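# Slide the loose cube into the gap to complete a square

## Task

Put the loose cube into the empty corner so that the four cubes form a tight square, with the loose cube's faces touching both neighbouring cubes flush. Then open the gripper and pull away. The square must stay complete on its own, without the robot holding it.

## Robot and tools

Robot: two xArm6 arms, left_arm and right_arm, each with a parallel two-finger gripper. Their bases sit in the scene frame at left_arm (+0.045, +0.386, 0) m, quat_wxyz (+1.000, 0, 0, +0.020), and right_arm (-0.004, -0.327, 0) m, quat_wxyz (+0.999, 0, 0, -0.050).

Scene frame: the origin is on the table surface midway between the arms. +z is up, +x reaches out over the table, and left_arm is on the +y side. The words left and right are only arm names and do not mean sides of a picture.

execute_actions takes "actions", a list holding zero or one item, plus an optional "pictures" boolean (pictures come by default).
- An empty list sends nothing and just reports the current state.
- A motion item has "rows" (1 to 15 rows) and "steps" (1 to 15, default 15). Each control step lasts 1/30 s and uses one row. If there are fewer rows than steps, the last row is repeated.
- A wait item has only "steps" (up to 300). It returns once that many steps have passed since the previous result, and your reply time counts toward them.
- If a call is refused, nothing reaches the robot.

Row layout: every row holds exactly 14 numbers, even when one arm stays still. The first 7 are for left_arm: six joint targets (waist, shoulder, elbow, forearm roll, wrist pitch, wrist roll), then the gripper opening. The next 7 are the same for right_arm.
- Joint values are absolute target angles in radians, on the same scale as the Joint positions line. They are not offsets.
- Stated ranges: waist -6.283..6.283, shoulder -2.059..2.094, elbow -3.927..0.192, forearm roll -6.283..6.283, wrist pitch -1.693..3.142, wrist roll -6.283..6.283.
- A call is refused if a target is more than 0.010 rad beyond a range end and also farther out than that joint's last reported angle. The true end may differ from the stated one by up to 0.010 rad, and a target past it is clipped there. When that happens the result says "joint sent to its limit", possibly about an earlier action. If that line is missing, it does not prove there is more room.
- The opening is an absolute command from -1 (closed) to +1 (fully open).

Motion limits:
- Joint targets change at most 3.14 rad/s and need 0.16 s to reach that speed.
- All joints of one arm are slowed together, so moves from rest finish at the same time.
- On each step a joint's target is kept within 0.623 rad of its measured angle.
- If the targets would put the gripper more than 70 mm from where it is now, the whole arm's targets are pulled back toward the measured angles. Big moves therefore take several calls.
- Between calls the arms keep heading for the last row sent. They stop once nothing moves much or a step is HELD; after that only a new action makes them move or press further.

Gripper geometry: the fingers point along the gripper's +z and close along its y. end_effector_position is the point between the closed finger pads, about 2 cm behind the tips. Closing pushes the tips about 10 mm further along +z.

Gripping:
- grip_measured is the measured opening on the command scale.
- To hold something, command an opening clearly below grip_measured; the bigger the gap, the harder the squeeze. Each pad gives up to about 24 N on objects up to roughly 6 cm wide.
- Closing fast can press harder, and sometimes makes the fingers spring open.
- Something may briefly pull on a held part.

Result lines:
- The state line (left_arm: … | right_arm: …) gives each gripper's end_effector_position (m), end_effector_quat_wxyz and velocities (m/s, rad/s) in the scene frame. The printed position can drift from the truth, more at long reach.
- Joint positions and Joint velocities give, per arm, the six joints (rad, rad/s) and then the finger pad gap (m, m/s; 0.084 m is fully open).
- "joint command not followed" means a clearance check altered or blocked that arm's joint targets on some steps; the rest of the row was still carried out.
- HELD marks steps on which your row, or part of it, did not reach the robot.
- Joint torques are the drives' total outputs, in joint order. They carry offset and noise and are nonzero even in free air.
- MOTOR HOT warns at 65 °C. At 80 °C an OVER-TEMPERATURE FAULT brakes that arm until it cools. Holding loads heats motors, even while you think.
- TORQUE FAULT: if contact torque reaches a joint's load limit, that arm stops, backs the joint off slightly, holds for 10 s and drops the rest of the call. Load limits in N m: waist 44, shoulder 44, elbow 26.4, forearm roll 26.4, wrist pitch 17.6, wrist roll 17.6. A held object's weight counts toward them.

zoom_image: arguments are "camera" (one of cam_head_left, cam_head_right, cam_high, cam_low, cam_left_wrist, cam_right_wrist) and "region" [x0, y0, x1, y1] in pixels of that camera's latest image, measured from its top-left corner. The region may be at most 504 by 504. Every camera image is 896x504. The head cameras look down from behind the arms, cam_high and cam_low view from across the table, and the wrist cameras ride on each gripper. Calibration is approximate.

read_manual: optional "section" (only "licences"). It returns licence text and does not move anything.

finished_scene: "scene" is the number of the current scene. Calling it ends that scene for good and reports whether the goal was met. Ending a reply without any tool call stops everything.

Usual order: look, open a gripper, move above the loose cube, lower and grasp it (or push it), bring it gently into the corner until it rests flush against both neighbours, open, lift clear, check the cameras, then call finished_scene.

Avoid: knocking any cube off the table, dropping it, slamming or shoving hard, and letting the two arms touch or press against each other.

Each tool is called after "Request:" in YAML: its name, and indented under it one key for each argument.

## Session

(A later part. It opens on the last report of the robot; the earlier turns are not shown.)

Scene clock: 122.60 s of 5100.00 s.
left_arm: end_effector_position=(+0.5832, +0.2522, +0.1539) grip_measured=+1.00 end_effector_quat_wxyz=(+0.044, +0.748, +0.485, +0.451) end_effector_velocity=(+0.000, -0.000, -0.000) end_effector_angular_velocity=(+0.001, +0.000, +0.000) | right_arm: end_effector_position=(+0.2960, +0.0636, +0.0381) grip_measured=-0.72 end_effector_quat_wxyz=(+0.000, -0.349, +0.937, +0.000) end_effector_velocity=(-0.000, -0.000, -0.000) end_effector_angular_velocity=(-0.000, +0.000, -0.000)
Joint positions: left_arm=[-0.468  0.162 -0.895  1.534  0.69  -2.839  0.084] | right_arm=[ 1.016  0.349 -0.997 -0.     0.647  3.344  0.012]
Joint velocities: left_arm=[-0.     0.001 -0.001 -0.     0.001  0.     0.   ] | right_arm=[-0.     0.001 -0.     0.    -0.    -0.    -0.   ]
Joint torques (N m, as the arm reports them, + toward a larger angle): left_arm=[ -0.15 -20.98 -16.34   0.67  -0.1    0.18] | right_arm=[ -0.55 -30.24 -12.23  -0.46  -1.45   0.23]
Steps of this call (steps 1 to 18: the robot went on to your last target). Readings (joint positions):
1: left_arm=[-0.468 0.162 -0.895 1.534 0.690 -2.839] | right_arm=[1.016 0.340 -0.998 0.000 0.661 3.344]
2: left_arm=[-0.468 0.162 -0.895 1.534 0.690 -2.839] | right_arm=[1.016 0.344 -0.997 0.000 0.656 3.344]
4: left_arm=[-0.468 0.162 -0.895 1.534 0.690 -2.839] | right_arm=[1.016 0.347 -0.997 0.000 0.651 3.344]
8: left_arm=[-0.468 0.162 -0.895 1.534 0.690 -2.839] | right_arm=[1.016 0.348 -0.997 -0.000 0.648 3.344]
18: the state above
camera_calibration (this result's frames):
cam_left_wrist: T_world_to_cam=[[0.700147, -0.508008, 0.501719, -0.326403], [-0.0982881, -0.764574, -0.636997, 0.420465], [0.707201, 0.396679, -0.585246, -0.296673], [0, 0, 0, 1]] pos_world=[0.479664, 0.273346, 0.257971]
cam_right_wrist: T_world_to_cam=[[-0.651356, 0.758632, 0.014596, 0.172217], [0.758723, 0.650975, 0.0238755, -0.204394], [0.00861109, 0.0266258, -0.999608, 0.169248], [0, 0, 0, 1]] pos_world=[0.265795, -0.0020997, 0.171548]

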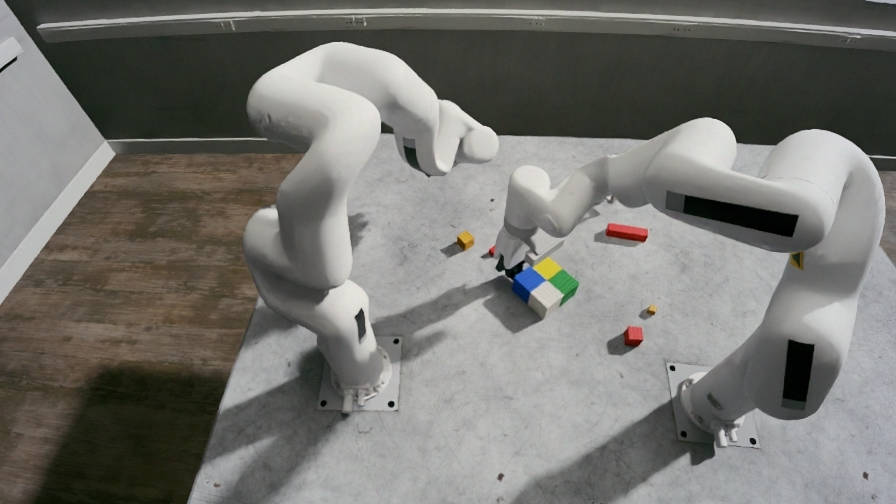

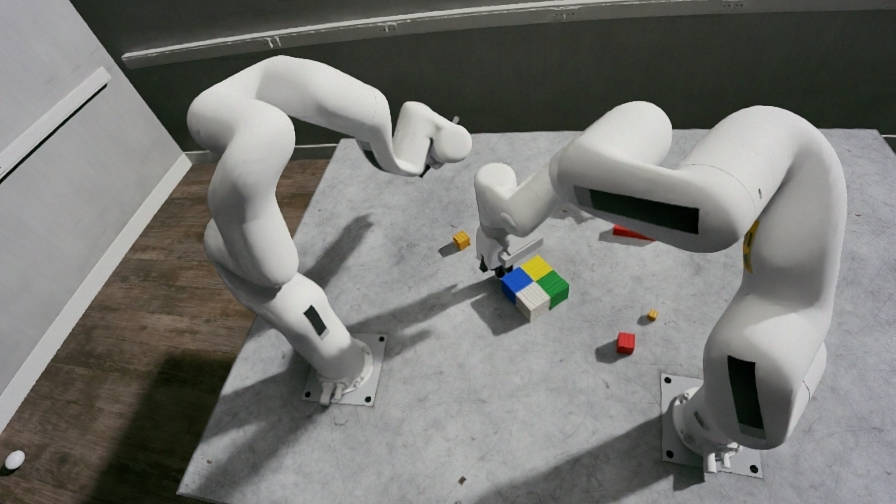

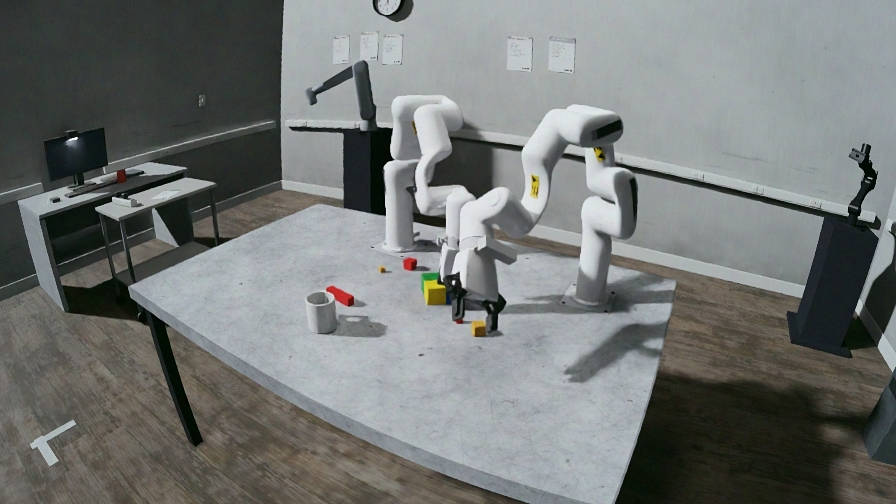

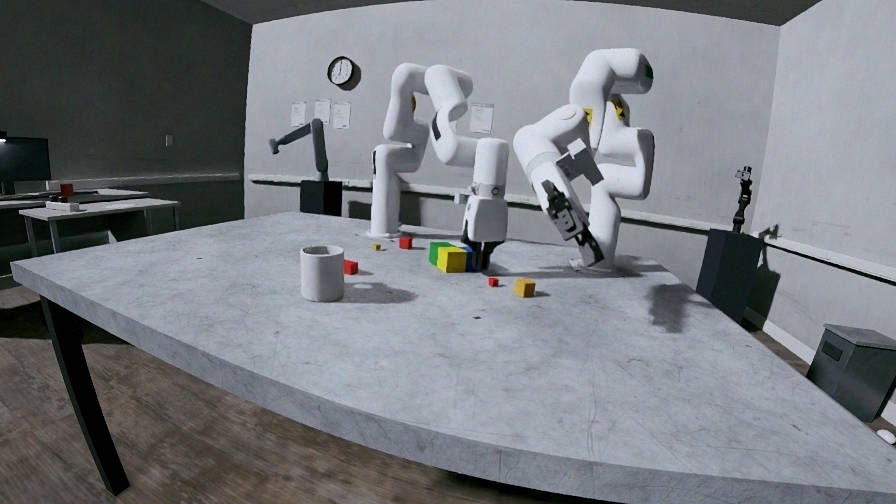

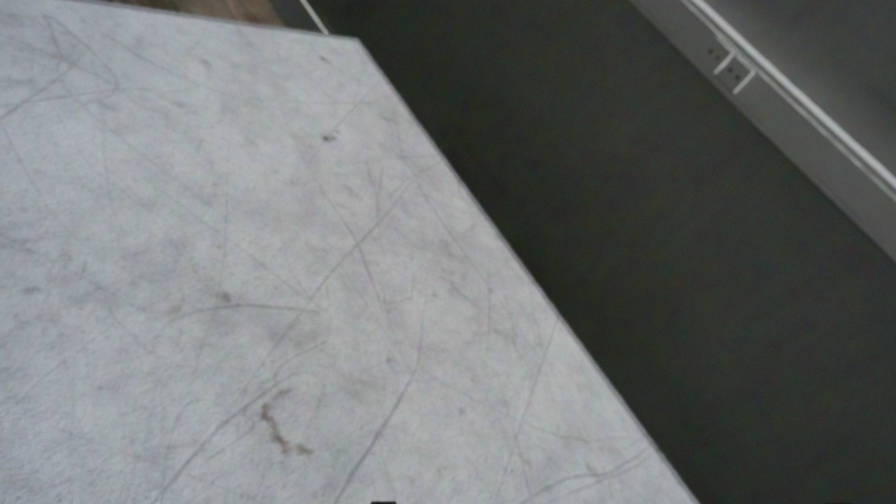

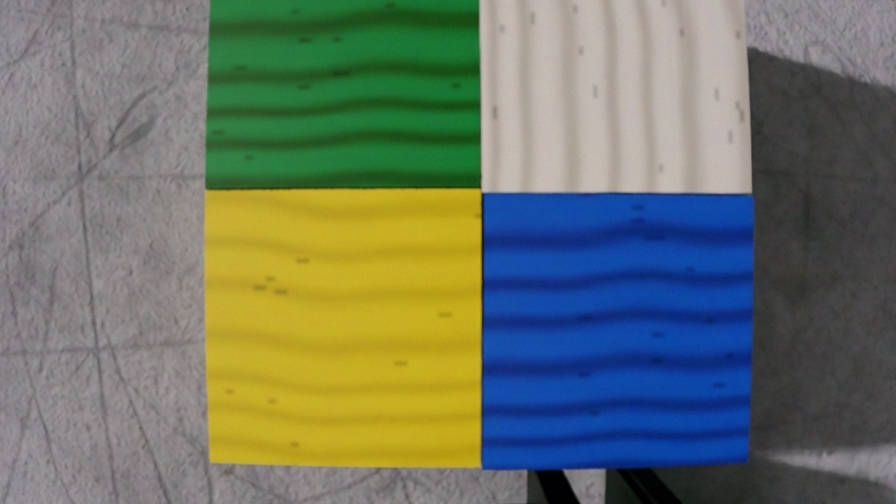

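Request:
execute_actions:
  actions:
    - {"rows":[[-0.468,0.162,-0.895,1.534,0.69,-2.839,1,1.0163,0.3489,-0.9960,0,0.6471,3.3441,-0.7],[-0.468,0.162,-0.895,1.534,0.69,-2.839,1,1.0165,0.3477,-0.9941,0,0.6464,3.3443,-0.7],[-0.468,0.162,-0.895,1.534,0.69,-2.839,1,1.0168,0.3458,-0.9912,0,0.6454,3.3446,-0.7],[-0.468,0.162,-0.895,1.534,0.69,-2.839,1,1.0171,0.3434,-0.9875,0,0.6441,3.3449,-0.7],[-0.468,0.162,-0.895,1.534,0.69,-2.839,1,1.0176,0.3408,-0.9834,0,0.6426,3.3454,-0.7],[-0.468,0.162,-0.895,1.534,0.69,-2.839,1,1.0180,0.3379,-0.9790,0,0.6411,3.3458,-0.7],[-0.468,0.162,-0.895,1.534,0.69,-2.839,1,1.0184,0.3350,-0.9745,0,0.6395,3.3462,-0.7],[-0.468,0.162,-0.895,1.534,0.69,-2.839,1,1.0189,0.3324,-0.9704,0,0.6380,3.3467,-0.7],[-0.468,0.162,-0.895,1.534,0.69,-2.839,1,1.0192,0.3300,-0.9667,0,0.6367,3.3470,-0.7],[-0.468,0.162,-0.895,1.534,0.69,-2.839,1,1.0195,0.3281,-0.9638,0,0.6357,3.3473,-0.7],[-0.468,0.162,-0.895,1.534,0.69,-2.839,1,1.0197,0.3269,-0.9619,0,0.6350,3.3475,-0.7],[-0.468,0.162,-0.895,1.534,0.69,-2.839,1,1.0198,0.3264,-0.9612,0,0.6348,3.3476,-0.7]],"steps":15}
  pictures: false

Request:
execute_actions:
  actions:
    - {"steps":14}

Request:
zoom_image:
  camera: "cam_right_wrist"
  region: [430, 200, 556, 280]

Scene clock: 126.73 s of 5100.00 s.
left_arm: end_effector_position=(+0.5832, +0.2522, +0.1539) grip_measured=+1.00 end_effector_quat_wxyz=(+0.044, +0.748, +0.485, +0.451) end_effector_velocity=(-0.000, -0.000, -0.000) end_effector_angular_velocity=(+0.000, +0.000, -0.001) | right_arm: end_effector_position=(+0.2897, +0.0581, +0.0380) grip_measured=-0.72 end_effector_quat_wxyz=(-0.000, -0.349, +0.937, -0.000) end_effector_velocity=(-0.003, -0.002, +0.001) end_effector_angular_velocity=(+0.005, -0.004, -0.000)
Joint positions: left_arm=[-0.468  0.162 -0.895  1.534  0.69  -2.839  0.084] | right_arm=[ 1.02   0.328 -0.963  0.     0.636  3.347  0.012]
Joint velocities: left_arm=[-0.     0.     0.     0.001 -0.    -0.    -0.   ] | right_arm=[ 0.003 -0.016  0.021 -0.    -0.012  0.003  0.   ]
Joint torques (N m, as the arm reports them, + toward a larger angle): left_arm=[ -0.31 -20.91 -16.44   0.84   0.02   0.28] | right_arm=[  0.15 -29.   -11.9   -0.5   -1.01  -0.11]
Steps of this call (steps 1 to 15: the robot went on to your last target; steps 16 to 90: nothing new was sent; then 0.63 s passed at rest; steps 91 to 105: all 15 steps of this action). Readings (joint positions):
91: left_arm=[-0.468 0.162 -0.895 1.534 0.690 -2.839] | right_arm=[1.016 0.349 -0.997 0.000 0.647 3.344]
92: left_arm=[-0.468 0.162 -0.895 1.534 0.690 -2.839] | right_arm=[1.016 0.349 -0.997 -0.000 0.647 3.344]
94: left_arm=[-0.468 0.162 -0.895 1.534 0.690 -2.839] | right_arm=[1.016 0.348 -0.995 -0.000 0.647 3.344]
98: left_arm=[-0.468 0.162 -0.895 1.534 0.690 -2.839] | right_arm=[1.018 0.341 -0.983 -0.000 0.643 3.345]
105: the state above

Scene clock: 127.20 s of 5100.00 s.
left_arm: end_effector_position=(+0.5832, +0.2522, +0.1539) grip_measured=+1.00 end_effector_quat_wxyz=(+0.044, +0.748, +0.485, +0.451) end_effector_velocity=(+0.000, +0.000, -0.000) end_effector_angular_velocity=(+0.001, +0.000, +0.001) | right_arm: end_effector_position=(+0.2894, +0.0578, +0.0381) grip_measured=-0.72 end_effector_quat_wxyz=(+0.000, -0.349, +0.937, +0.000) end_effector_velocity=(-0.001, -0.001, -0.000) end_effector_angular_velocity=(-0.001, +0.001, -0.001)
Joint positions: left_arm=[-0.468  0.162 -0.895  1.534  0.69  -2.839  0.084] | right_arm=[ 1.02   0.326 -0.961 -0.     0.635  3.348  0.012]
Joint velocities: left_arm=[ 0.     0.001 -0.     0.     0.001 -0.    -0.   ] | right_arm=[ 0.    -0.001  0.002  0.     0.     0.001  0.   ]
Joint torques (N m, as the arm reports them, + toward a larger angle): left_arm=[ -0.25 -20.95 -16.42   0.7   -0.03   0.13] | right_arm=[  0.28 -29.52 -11.22  -0.76  -1.3   -0.07]
Steps of this call (steps 1 to 14: the robot went on to your last target). Readings (joint positions):
1: left_arm=[-0.468 0.162 -0.895 1.534 0.690 -2.839] | right_arm=[1.020 0.327 -0.963 0.000 0.635 3.347]
2: left_arm=[-0.468 0.162 -0.895 1.534 0.690 -2.839] | right_arm=[1.020 0.327 -0.962 0.000 0.635 3.348]
4: left_arm=[-0.468 0.162 -0.895 1.534 0.690 -2.839] | right_arm=[1.020 0.327 -0.962 0.000 0.635 3.348]
8: left_arm=[-0.468 0.162 -0.895 1.534 0.690 -2.839] | right_arm=[1.020 0.326 -0.962 -0.000 0.635 3.348]
14: the state above
camera_calibration (this result's frames):
cam_left_wrist: T_world_to_cam=[[0.700147, -0.508008, 0.501719, -0.326403], [-0.0982881, -0.764574, -0.636997, 0.420465], [0.707201, 0.396679, -0.585246, -0.296673], [0, 0, 0, 1]] pos_world=[0.479664, 0.273346, 0.257971]
cam_right_wrist: T_world_to_cam=[[-0.651337, 0.758648, 0.0146039, 0.172284], [0.758739, 0.650955, 0.0239244, -0.195644], [0.00864372, 0.0266635, -0.999607, 0.169413], [0, 0, 0, 1]] pos_world=[0.259193, -0.00786451, 0.171511]

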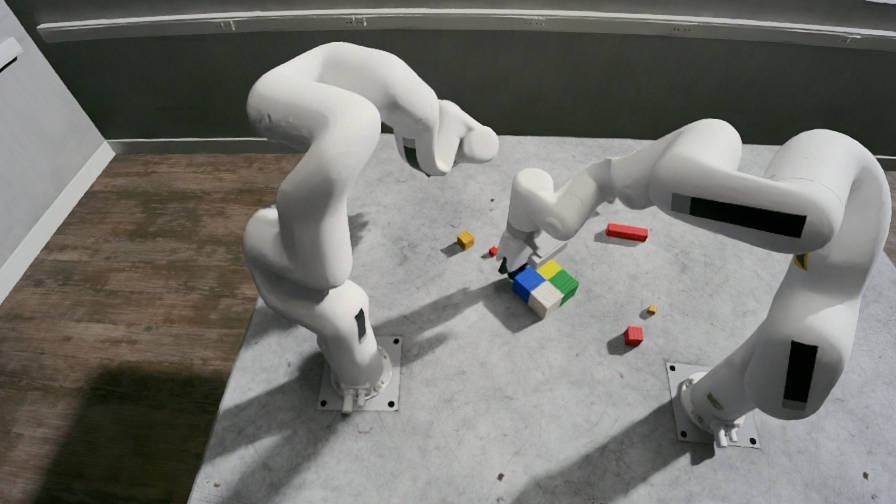

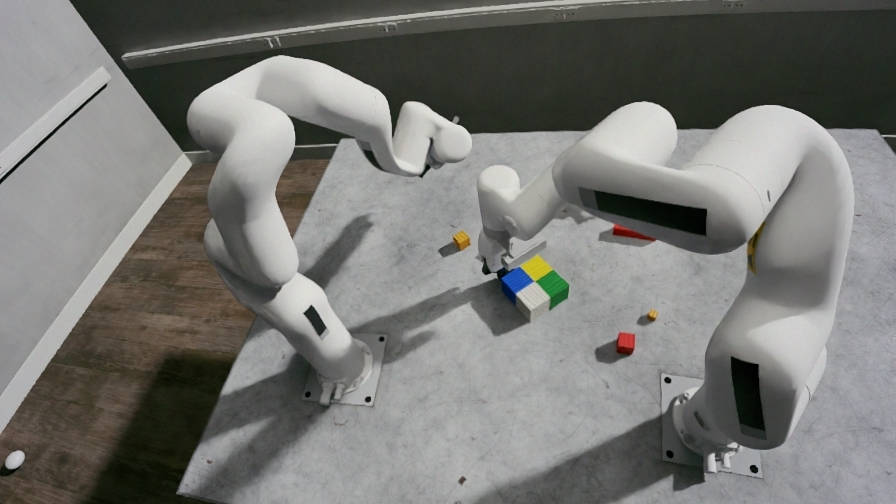

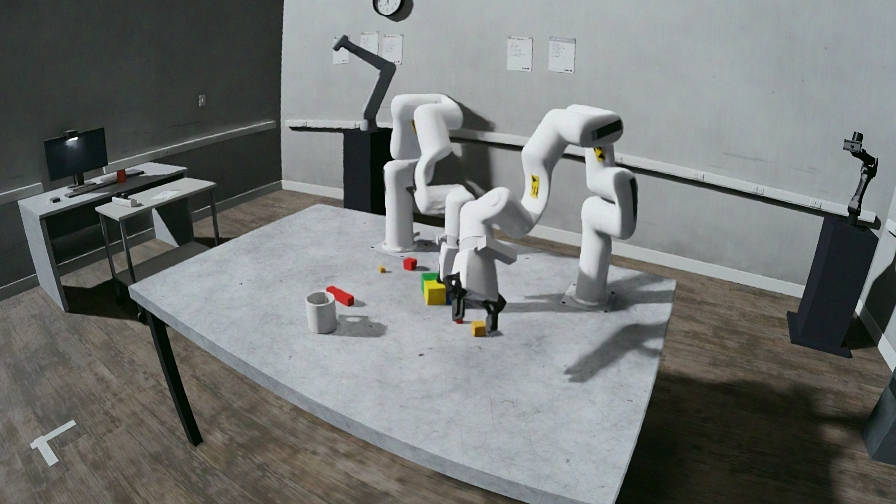

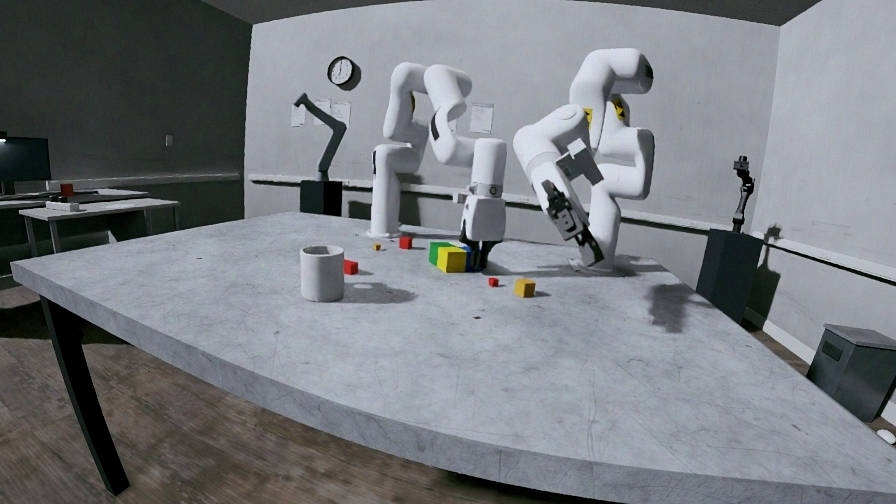

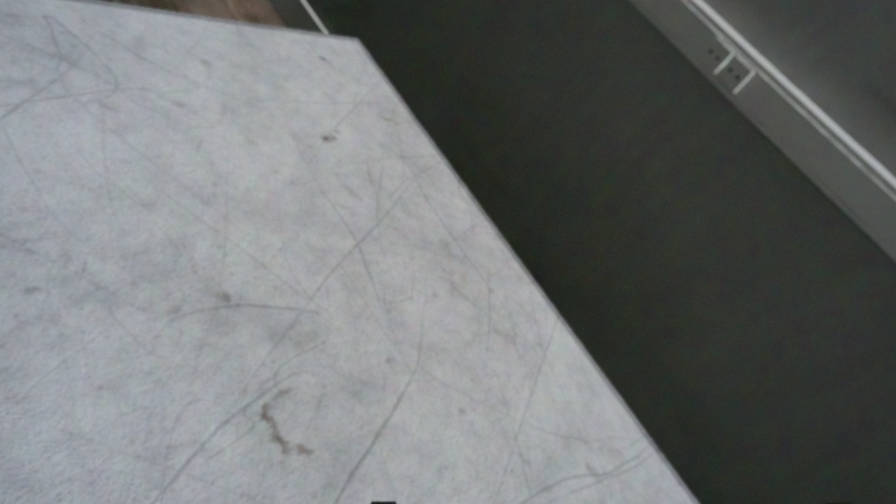

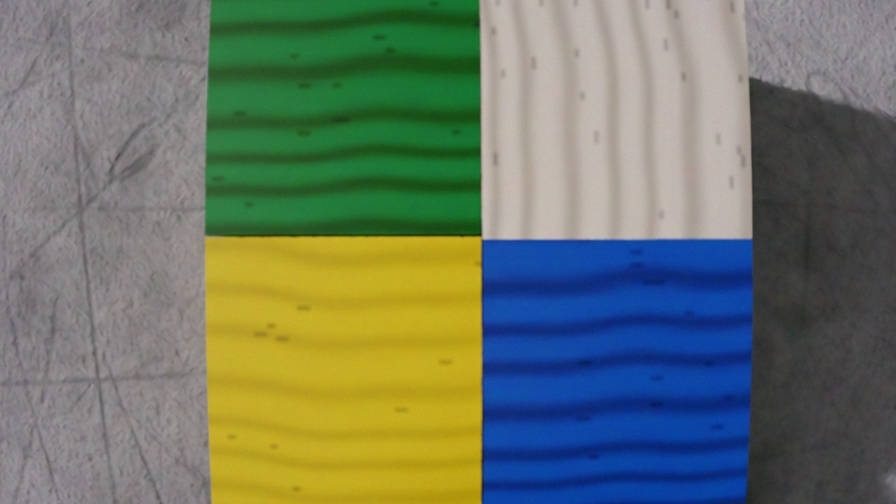

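Region (430, 200, 556, 280) of cam_right_wrist's 896x504 image, scaled by 4.000, with more detail than that image has; it fills the top 320 rows of this view, and the rest is white.

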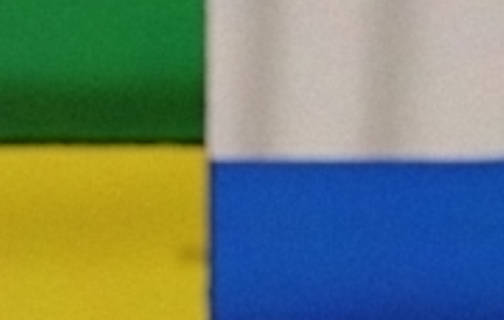

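Request:
execute_actions:
  actions:
    - {"rows":[[-0.468,0.162,-0.895,1.534,0.69,-2.839,1,1.0198,0.3262,-0.9609,0,0.6347,3.3476,-0.7],[-0.468,0.162,-0.895,1.534,0.69,-2.839,1,1.0199,0.3257,-0.9601,0,0.6344,3.3477,-0.7],[-0.468,0.162,-0.895,1.534,0.69,-2.839,1,1.0200,0.3251,-0.9593,0,0.6342,3.3478,-0.7],[-0.468,0.162,-0.895,1.534,0.69,-2.839,1,1.0201,0.3246,-0.9585,0,0.6339,3.3479,-0.7],[-0.468,0.162,-0.895,1.534,0.69,-2.839,1,1.0201,0.3244,-0.9582,0,0.6338,3.3479,-0.7]],"steps":15}
  pictures: false

Request:
execute_actions:
  actions:
    - {"steps":8}

Request:
zoom_image:
  camera: "cam_right_wrist"
  region: [430, 200, 556, 280]

Request:
zoom_image:
  camera: "cam_right_wrist"
  region: [430, 0, 556, 80]

Scene clock: 131.17 s of 5100.00 s.
left_arm: end_effector_position=(+0.5832, +0.2522, +0.1539) grip_measured=+1.00 end_effector_quat_wxyz=(+0.044, +0.748, +0.485, +0.451) end_effector_velocity=(+0.000, -0.001, +0.001) end_effector_angular_velocity=(+0.000, -0.001, -0.002) | right_arm: end_effector_position=(+0.2888, +0.0573, +0.0380) grip_measured=-0.72 end_effector_quat_wxyz=(-0.000, -0.349, +0.937, -0.000) end_effector_velocity=(+0.000, +0.001, +0.001) end_effector_angular_velocity=(+0.001, -0.001, +0.001)
Joint positions: left_arm=[-0.468  0.162 -0.895  1.534  0.69  -2.839  0.084] | right_arm=[ 1.02   0.324 -0.958 -0.     0.634  3.348  0.012]
Joint velocities: left_arm=[-0.001 -0.001 -0.     0.001  0.    -0.     0.   ] | right_arm=[ 0.001 -0.    -0.001 -0.    -0.    -0.     0.   ]
Joint torques (N m, as the arm reports them, + toward a larger angle): left_arm=[ -0.3  -20.93 -16.45   0.75  -0.08   0.15] | right_arm=[  0.04 -29.88 -12.35  -0.49  -1.35   0.05]
Steps of this call (steps 1 to 15: the robot went on to your last target; steps 16 to 90: nothing new was sent; then 0.47 s passed at rest; steps 91 to 105: all 15 steps of this action). Readings (joint positions):
91: left_arm=[-0.468 0.162 -0.895 1.534 0.690 -2.839] | right_arm=[1.020 0.326 -0.961 0.000 0.635 3.348]
92: left_arm=[-0.468 0.162 -0.895 1.534 0.690 -2.839] | right_arm=[1.020 0.326 -0.961 0.000 0.635 3.348]
94: left_arm=[-0.468 0.162 -0.895 1.534 0.690 -2.839] | right_arm=[1.020 0.326 -0.960 -0.000 0.635 3.348]
98: left_arm=[-0.468 0.162 -0.895 1.534 0.690 -2.839] | right_arm=[1.020 0.325 -0.959 -0.000 0.634 3.348]
105: the state above

Scene clock: 131.43 s of 5100.00 s.
left_arm: end_effector_position=(+0.5832, +0.2522, +0.1539) grip_measured=+1.00 end_effector_quat_wxyz=(+0.044, +0.748, +0.485, +0.451) end_effector_velocity=(-0.000, +0.000, -0.001) end_effector_angular_velocity=(+0.000, +0.001, +0.001) | right_arm: end_effector_position=(+0.2888, +0.0573, +0.0380) grip_measured=-0.72 end_effector_quat_wxyz=(-0.000, -0.349, +0.937, -0.000) end_effector_velocity=(-0.000, +0.001, +0.000) end_effector_angular_velocity=(+0.001, -0.001, +0.002)
Joint positions: left_arm=[-0.468  0.162 -0.895  1.534  0.69  -2.839  0.084] | right_arm=[ 1.02   0.324 -0.958 -0.     0.634  3.348  0.012]
Joint velocities: left_arm=[ 0.001  0.001  0.    -0.001  0.    -0.     0.   ] | right_arm=[ 0.002 -0.    -0.001 -0.     0.     0.    -0.   ]
Joint torques (N m, as the arm reports them, + toward a larger angle): left_arm=[ -0.16 -21.12 -16.43   0.76  -0.06   0.19] | right_arm=[ -0.7  -28.88 -11.64  -0.87  -1.47  -0.2 ]
Steps of this call (steps 1 to 8: the robot went on to your last target). Readings (joint positions):
1: left_arm=[-0.468 0.162 -0.895 1.534 0.690 -2.839] | right_arm=[1.020 0.324 -0.958 -0.000 0.634 3.348]
2: left_arm=[-0.468 0.162 -0.895 1.534 0.690 -2.839] | right_arm=[1.020 0.324 -0.958 -0.000 0.634 3.348]
4: left_arm=[-0.468 0.162 -0.895 1.534 0.690 -2.839] | right_arm=[1.020 0.324 -0.958 -0.000 0.634 3.348]
8: the state above
camera_calibration (this result's frames):
cam_left_wrist: T_world_to_cam=[[0.700147, -0.508008, 0.501719, -0.326403], [-0.098288, -0.764574, -0.636997, 0.420465], [0.707201, 0.396679, -0.585246, -0.296673], [0, 0, 0, 1]] pos_world=[0.479664, 0.273346, 0.257971]
cam_right_wrist: T_world_to_cam=[[-0.651348, 0.758639, 0.0145543, 0.172311], [0.758732, 0.650973, 0.0236774, -0.194787], [0.00848811, 0.0264651, -0.999614, 0.169438], [0, 0, 0, 1]] pos_world=[0.258587, -0.00840481, 0.171477]

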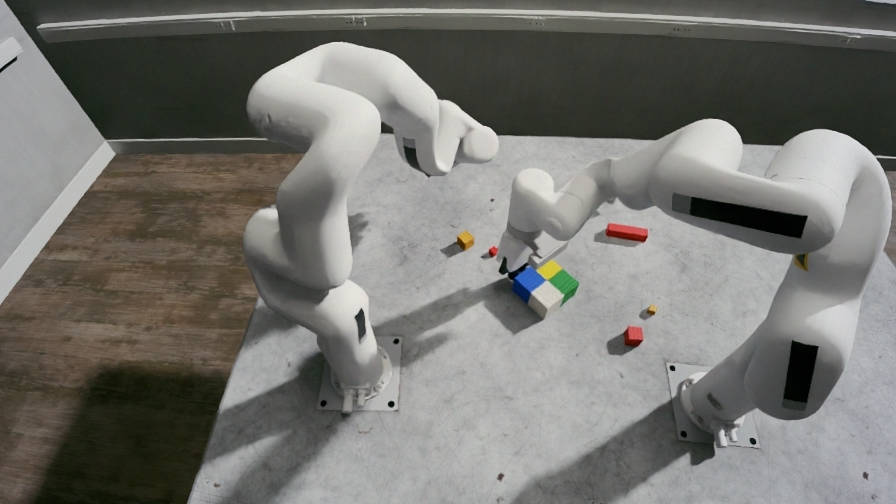

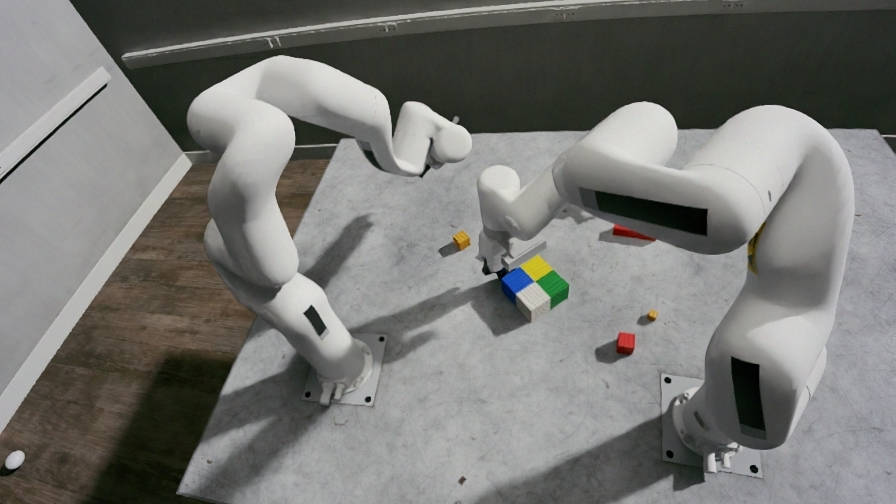

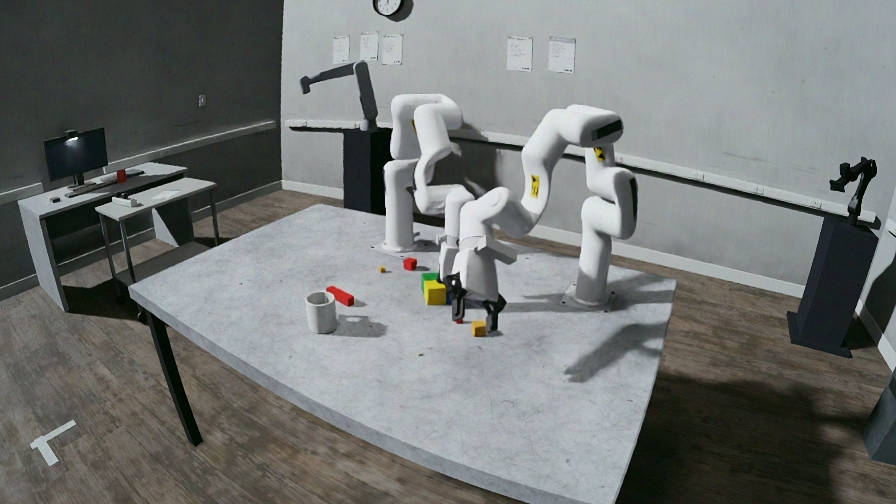

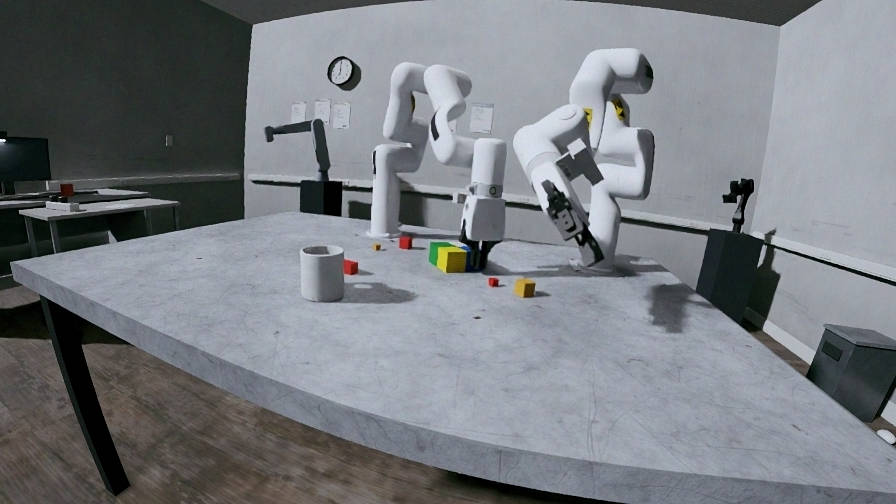

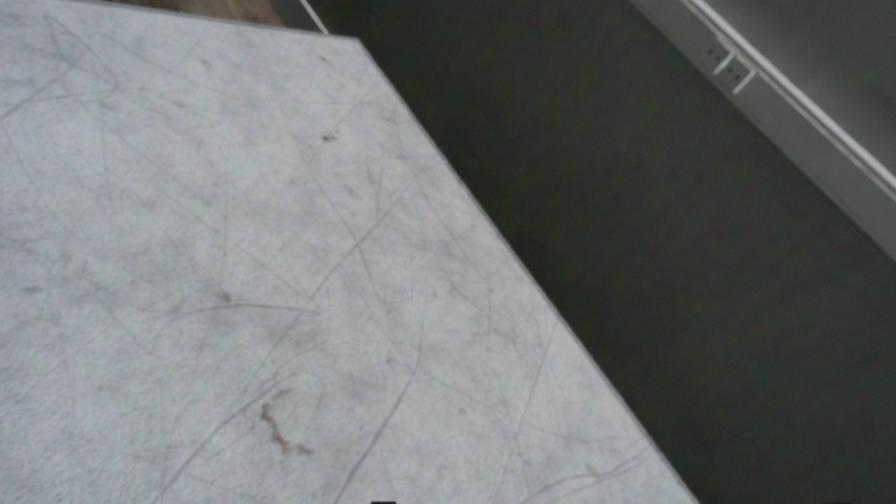

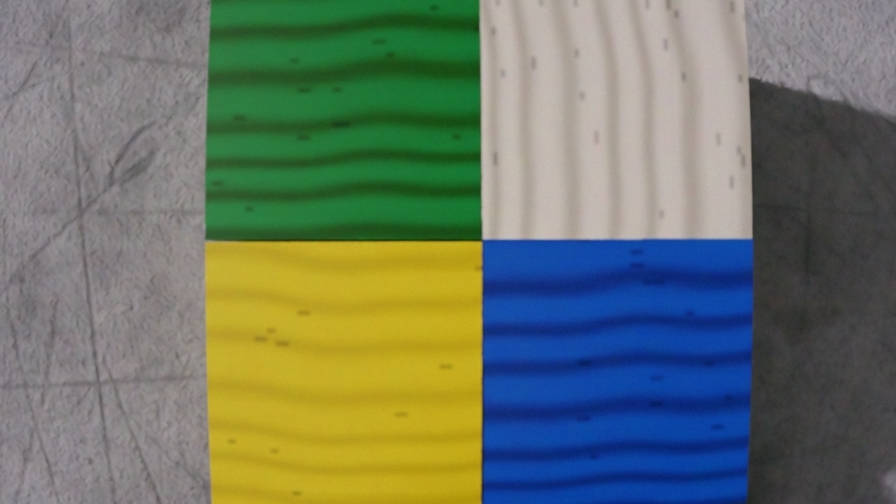

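Region (430, 200, 556, 280) of cam_right_wrist's 896x504 image, scaled by 4.000, with more detail than that image has; it fills the top 320 rows of this view, and the rest is white.

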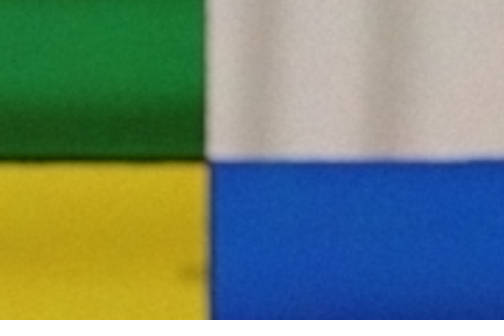

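Region (430, 0, 556, 80) of cam_right_wrist's 896x504 image, scaled by 4.000, with more detail than that image has; it fills the top 320 rows of this view, and the rest is white.

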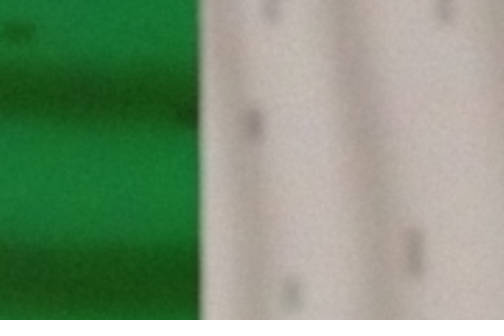

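Request:
execute_actions:
  actions:
    - {"rows":[[-0.468,0.162,-0.895,1.534,0.69,-2.839,1,1.0199,0.3258,-0.9603,0,0.6345,3.3477,-0.7],[-0.468,0.162,-0.895,1.534,0.69,-2.839,1,1.0193,0.3294,-0.9658,0,0.6364,3.3471,-0.7],[-0.468,0.162,-0.895,1.534,0.69,-2.839,1,1.0186,0.3343,-0.9734,0,0.6391,3.3464,-0.7],[-0.468,0.162,-0.895,1.534,0.69,-2.839,1,1.0177,0.3396,-0.9815,0,0.6419,3.3455,-0.7],[-0.468,0.162,-0.895,1.534,0.69,-2.839,1,1.0170,0.3445,-0.9891,0,0.6446,3.3448,-0.7],[-0.468,0.162,-0.895,1.534,0.69,-2.839,1,1.0164,0.3467,-0.9949,0,0.6482,3.3442,-0.7],[-0.468,0.162,-0.895,1.534,0.69,-2.839,1,1.0162,0.3443,-0.9978,0,0.6535,3.3440,-0.7],[-0.468,0.162,-0.895,1.534,0.69,-2.839,1,1.0162,0.3386,-0.9992,0,0.6606,3.3440,-0.7],[-0.468,0.162,-0.895,1.534,0.69,-2.839,1,1.0162,0.3312,-1.0008,0,0.6696,3.3440,-0.7],[-0.468,0.162,-0.895,1.534,0.69,-2.839,1,1.0162,0.3224,-1.0028,0,0.6804,3.3440,-0.7],[-0.468,0.162,-0.895,1.534,0.69,-2.839,1,1.0162,0.3128,-1.0050,0,0.6922,3.3440,-0.7],[-0.468,0.162,-0.895,1.534,0.69,-2.839,1,1.0162,0.3026,-1.0073,0,0.7047,3.3440,-0.7],[-0.468,0.162,-0.895,1.534,0.69,-2.839,1,1.0162,0.2922,-1.0097,0,0.7175,3.3440,-0.7],[-0.468,0.162,-0.895,1.534,0.69,-2.839,1,1.0162,0.2820,-1.0120,0,0.7300,3.3440,-0.7],[-0.468,0.162,-0.895,1.534,0.69,-2.839,1,1.0162,0.2724,-1.0142,0,0.7418,3.3440,-0.7]],"steps":15}
  pictures: false

Request:
execute_actions:
  actions:
    - {"rows":[[-0.468,0.162,-0.895,1.534,0.69,-2.839,1,1.0135,0.2610,-1.0144,0,0.7534,3.3440,-0.7],[-0.468,0.162,-0.895,1.534,0.69,-2.839,1,1.0059,0.2460,-1.0109,0,0.7649,3.3440,-0.7],[-0.468,0.162,-0.895,1.534,0.69,-2.839,1,0.9937,0.2281,-1.0043,0,0.7762,3.3440,-0.7],[-0.468,0.162,-0.895,1.534,0.69,-2.839,1,0.9774,0.2081,-0.9942,0,0.7861,3.3440,-0.7],[-0.468,0.162,-0.895,1.534,0.69,-2.839,1,0.9573,0.1868,-0.9811,0,0.7943,3.3440,-0.7],[-0.468,0.162,-0.895,1.534,0.69,-2.839,1,0.9340,0.1636,-0.9656,0,0.8020,3.3440,-0.7],[-0.468,0.162,-0.895,1.534,0.69,-2.839,1,0.9079,0.1377,-0.9483,0,0.8106,3.3440,-0.7],[-0.468,0.162,-0.895,1.534,0.69,-2.839,1,0.8793,0.1093,-0.9293,0,0.8200,3.3440,-0.7],[-0.468,0.162,-0.895,1.534,0.69,-2.839,1,0.8489,0.0790,-0.9090,0,0.8300,3.3440,-0.7],[-0.468,0.162,-0.895,1.534,0.69,-2.839,1,0.8169,0.0472,-0.8878,0,0.8406,3.3440,-0.7],[-0.468,0.162,-0.895,1.534,0.69,-2.839,1,0.7838,0.0143,-0.8658,0,0.8515,3.3440,-0.7],[-0.468,0.162,-0.895,1.534,0.69,-2.839,1,0.7501,-0.0193,-0.8433,0,0.8626,3.3440,-0.7],[-0.468,0.162,-0.895,1.534,0.69,-2.839,1,0.7161,-0.0530,-0.8208,0,0.8738,3.3440,-0.7],[-0.468,0.162,-0.895,1.534,0.69,-2.839,1,0.6824,-0.0866,-0.7983,0,0.8849,3.3440,-0.7],[-0.468,0.162,-0.895,1.534,0.69,-2.839,1,0.6493,-0.1195,-0.7763,0,0.8958,3.3440,-0.7]],"steps":15}
  pictures: false

Request:
execute_actions:
  actions:
    - {"rows":[[-0.468,0.162,-0.895,1.534,0.69,-2.839,1,0.6173,-0.1513,-0.7551,0,0.9064,3.3440,-0.7],[-0.468,0.162,-0.895,1.534,0.69,-2.839,1,0.5869,-0.1816,-0.7348,0,0.9164,3.3440,-0.7],[-0.468,0.162,-0.895,1.534,0.69,-2.839,1,0.5583,-0.2100,-0.7158,0,0.9258,3.3440,-0.7],[-0.468,0.162,-0.895,1.534,0.69,-2.839,1,0.5322,-0.2359,-0.6985,0,0.9344,3.3440,-0.7],[-0.468,0.162,-0.895,1.534,0.69,-2.839,1,0.5089,-0.2591,-0.6830,0,0.9421,3.3440,-0.7],[-0.468,0.162,-0.895,1.534,0.69,-2.839,1,0.4888,-0.2791,-0.6696,0,0.9487,3.3440,-0.7],[-0.468,0.162,-0.895,1.534,0.69,-2.839,1,0.4725,-0.2953,-0.6587,0,0.9540,3.3440,-0.7],[-0.468,0.162,-0.895,1.534,0.69,-2.839,1,0.4603,-0.3075,-0.6507,0,0.9582,3.3440,-0.7],[-0.468,0.162,-0.895,1.534,0.69,-2.839,1,0.4527,-0.3151,-0.6456,0,0.9607,3.3440,-0.7],[-0.468,0.162,-0.895,1.534,0.69,-2.839,1,0.4500,-0.3177,-0.6438,0,0.9615,3.3440,-0.7]],"steps":15}

Request:
zoom_image:
  camera: "cam_head_left"
  region: [490, 240, 610, 330]

Scene clock: 139.23 s of 5100.00 s.
left_arm: end_effector_position=(+0.5832, +0.2522, +0.1539) grip_measured=+1.00 end_effector_quat_wxyz=(+0.044, +0.748, +0.485, +0.451) end_effector_velocity=(-0.000, -0.001, -0.000) end_effector_angular_velocity=(+0.001, +0.001, -0.002) | right_arm: end_effector_position=(+0.2963, +0.0640, +0.0593) grip_measured=-0.72 end_effector_quat_wxyz=(-0.000, -0.349, +0.937, -0.000) end_effector_velocity=(+0.006, +0.007, +0.143) end_effector_angular_velocity=(+0.017, -0.013, +0.000)
Joint positions: left_arm=[-0.468  0.162 -0.895  1.534  0.69  -2.839  0.084] | right_arm=[ 1.016  0.305 -1.006  0.     0.702  3.344  0.012]
Joint velocities: left_arm=[-0.001  0.001  0.001  0.001 -0.    -0.     0.   ] | right_arm=[-0.    -0.286 -0.078 -0.     0.342 -0.     0.   ]
Joint torques (N m, as the arm reports them, + toward a larger angle): left_arm=[ -0.25 -20.92 -16.56   0.87  -0.03   0.21] | right_arm=[ -0.01 -30.41 -12.37  -0.74  -1.35  -0.24]
Steps of this call (steps 1 to 15: the robot went on to your last target; steps 16 to 90: nothing new was sent; then 4.30 s passed at rest; steps 91 to 105: all 15 steps of this action). Readings (joint positions):
91: left_arm=[-0.468 0.162 -0.895 1.534 0.690 -2.839] | right_arm=[1.020 0.324 -0.958 0.000 0.634 3.348]
92: left_arm=[-0.468 0.162 -0.895 1.534 0.690 -2.839] | right_arm=[1.020 0.325 -0.959 0.000 0.634 3.348]
94: left_arm=[-0.468 0.162 -0.895 1.534 0.690 -2.839] | right_arm=[1.020 0.328 -0.963 0.000 0.636 3.347]
98: left_arm=[-0.468 0.162 -0.895 1.534 0.690 -2.839] | right_arm=[1.017 0.342 -0.986 0.000 0.645 3.345]
105: the state above

Scene clock: 139.73 s of 5100.00 s.
left_arm: end_effector_position=(+0.5832, +0.2522, +0.1539) grip_measured=+1.00 end_effector_quat_wxyz=(+0.044, +0.748, +0.485, +0.451) end_effector_velocity=(-0.000, +0.001, +0.000) end_effector_angular_velocity=(+0.001, +0.000, +0.001) | right_arm: end_effector_position=(+0.3399, -0.0480, +0.1321) grip_measured=-0.72 end_effector_quat_wxyz=(+0.000, -0.237, +0.971, +0.000) end_effector_velocity=(+0.087, -0.410, +0.136) end_effector_angular_velocity=(+0.002, -0.003, -0.844)
Joint positions: left_arm=[-0.468  0.162 -0.895  1.534  0.69  -2.839  0.084] | right_arm=[ 0.782  0.014 -0.865 -0.     0.851  3.344  0.012]
Joint velocities: left_arm=[ 0.001 -0.001  0.001 -0.     0.001  0.    -0.   ] | right_arm=[-0.844 -0.843  0.559  0.     0.28   0.     0.   ]
Joint torques (N m, as the arm reports them, + toward a larger angle): left_arm=[ -0.39 -21.02 -16.46   0.7   -0.14   0.19] | right_arm=[  0.17 -23.62 -12.46  -0.6   -1.2   -0.17]
Steps of this call (steps 1 to 15: all 15 steps of this action). Readings (joint positions):
1: left_arm=[-0.468 0.162 -0.895 1.534 0.690 -2.839] | right_arm=[1.016 0.295 -1.009 -0.000 0.713 3.344]
2: left_arm=[-0.468 0.162 -0.895 1.534 0.690 -2.839] | right_arm=[1.016 0.285 -1.011 -0.000 0.725 3.344]
4: left_arm=[-0.468 0.162 -0.895 1.534 0.690 -2.839] | right_arm=[1.011 0.262 -1.011 -0.000 0.748 3.344]
8: left_arm=[-0.468 0.162 -0.895 1.534 0.690 -2.839] | right_arm=[0.962 0.195 -0.983 0.000 0.787 3.344]
15: the state above

Scene clock: 140.23 s of 5100.00 s.
left_arm: end_effector_position=(+0.5832, +0.2522, +0.1539) grip_measured=+1.00 end_effector_quat_wxyz=(+0.044, +0.748, +0.485, +0.451) end_effector_velocity=(+0.000, -0.000, -0.000) end_effector_angular_velocity=(+0.002, +0.000, -0.002) | right_arm: end_effector_position=(+0.3380, -0.1997, +0.1694) grip_measured=-0.72 end_effector_quat_wxyz=(-0.000, -0.077, +0.997, -0.000) end_effector_velocity=(-0.009, -0.024, +0.001) end_effector_angular_velocity=(-0.003, +0.010, -0.054)
Joint positions: left_arm=[-0.468  0.162 -0.895  1.534  0.69  -2.839  0.084] | right_arm=[ 0.456 -0.312 -0.647  0.     0.96   3.344  0.012]
Joint velocities: left_arm=[ 0.     0.001 -0.     0.002 -0.     0.     0.   ] | right_arm=[-0.054 -0.056  0.045  0.001  0.022 -0.    -0.   ]
Joint torques (N m, as the arm reports them, + toward a larger angle): left_arm=[ -0.38 -21.08 -16.48   0.74  -0.04   0.21] | right_arm=[ -0.04 -15.2  -14.06  -0.48  -1.66   0.04]
Steps of this call (steps 1 to 15: all 15 steps of this action). Readings (joint positions):
1: left_arm=[-0.468 0.162 -0.895 1.534 0.690 -2.839] | right_arm=[0.754 -0.015 -0.847 -0.000 0.861 3.344]
2: left_arm=[-0.468 0.162 -0.895 1.534 0.690 -2.839] | right_arm=[0.725 -0.043 -0.827 -0.000 0.870 3.344]
4: left_arm=[-0.468 0.162 -0.895 1.534 0.690 -2.839] | right_arm=[0.667 -0.101 -0.788 -0.000 0.890 3.344]
8: left_arm=[-0.468 0.162 -0.895 1.534 0.690 -2.839] | right_arm=[0.546 -0.222 -0.708 -0.000 0.929 3.344]
15: the state above
camera_calibration (this result's frames):
cam_left_wrist: T_world_to_cam=[[0.700147, -0.508008, 0.501719, -0.326403], [-0.0982883, -0.764574, -0.636997, 0.420465], [0.707201, 0.396679, -0.585246, -0.296673], [0, 0, 0, 1]] pos_world=[0.479664, 0.273346, 0.257971]
cam_right_wrist: T_world_to_cam=[[-0.148798, 0.988762, 0.0144827, 0.273486], [0.988649, 0.148442, 0.0231964, -0.245938], [0.0207859, 0.0177699, -0.999626, 0.301288], [0, 0, 0, 1]] pos_world=[0.277578, -0.239259, 0.302919]

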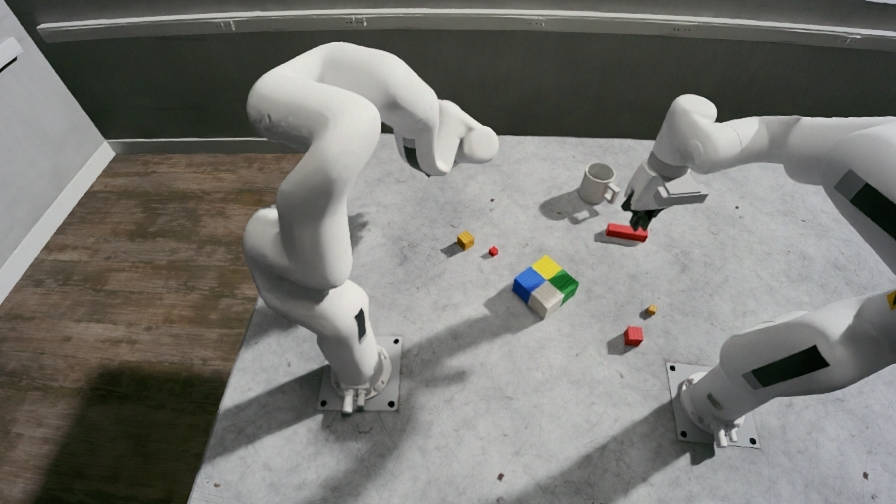

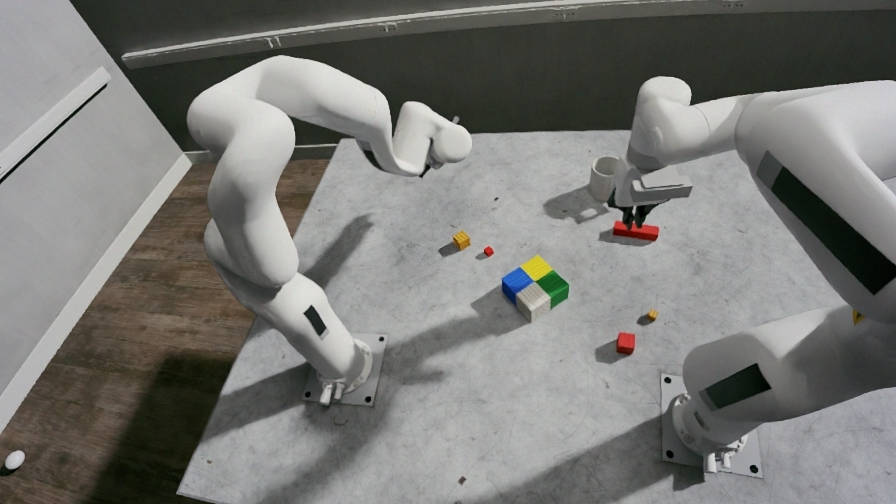

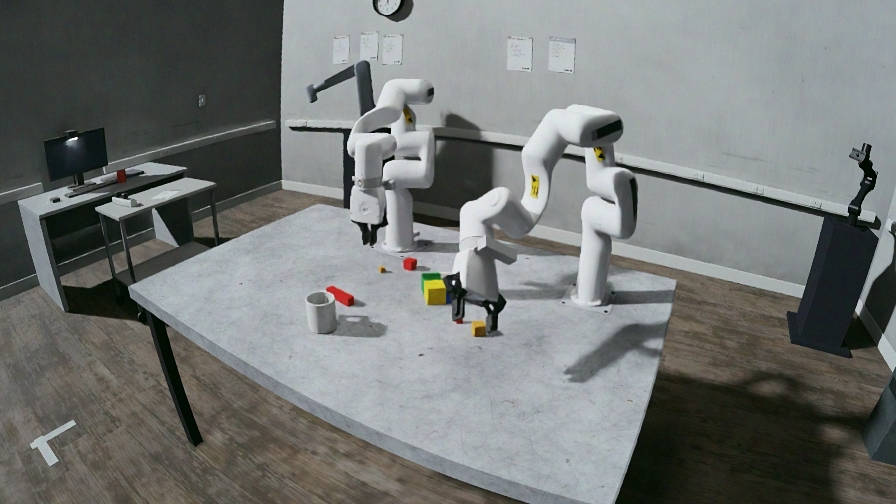

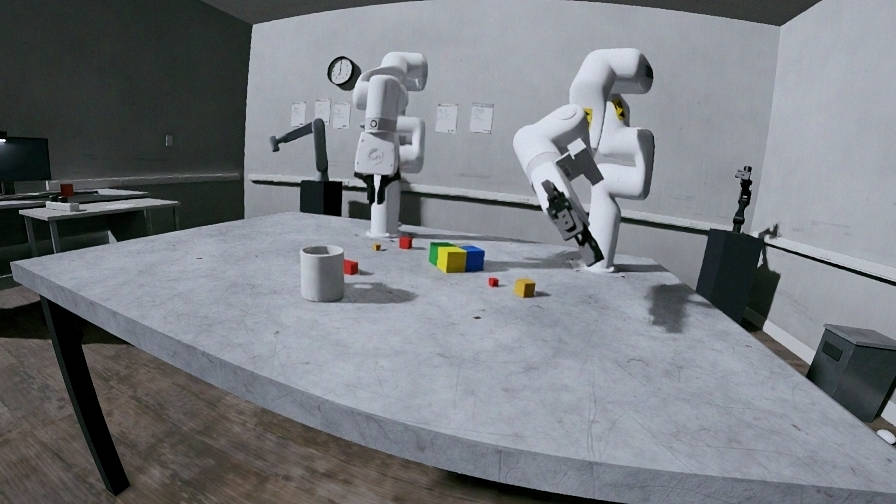

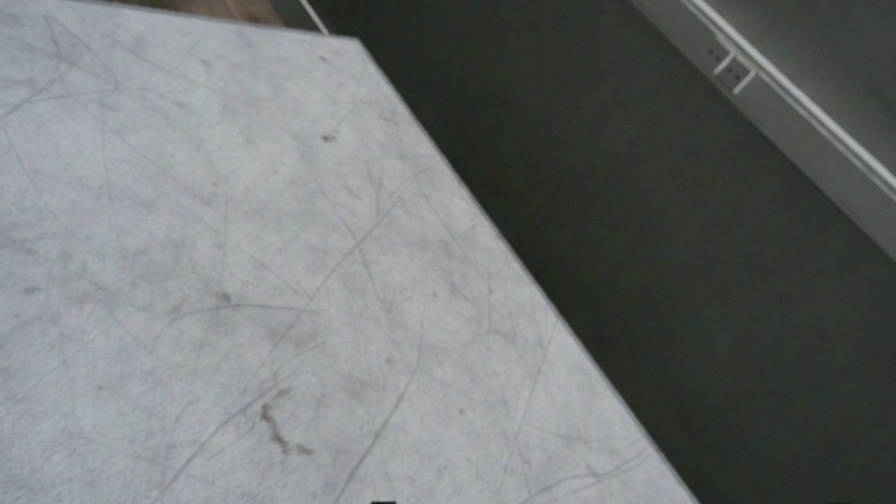

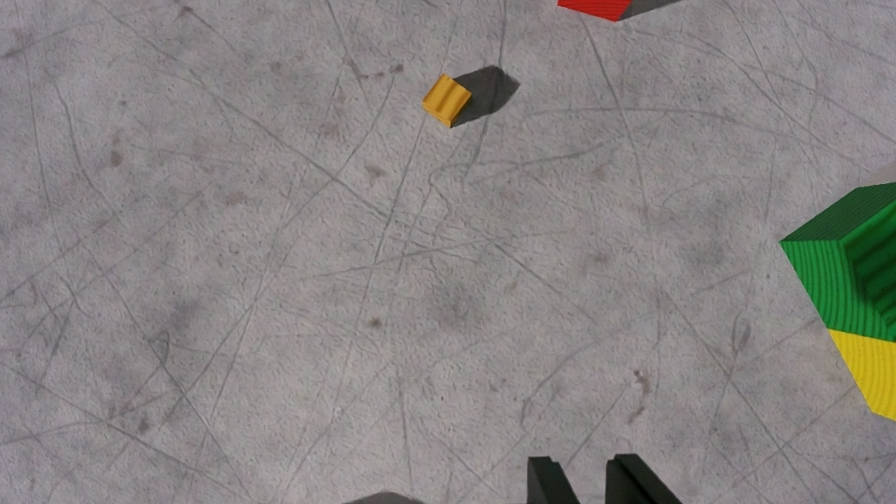

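Region (490, 240, 610, 330) of cam_head_left's 896x504 image, scaled by 4.200, with more detail than that image has; it fills the top 378 rows of this view, and the rest is white.

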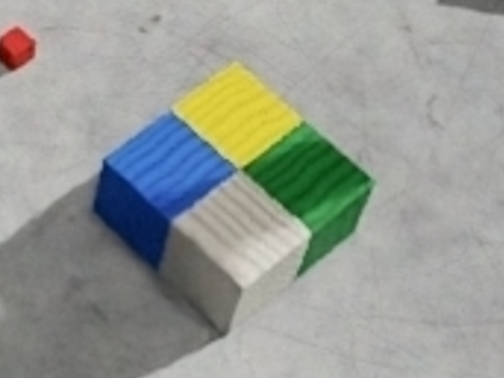

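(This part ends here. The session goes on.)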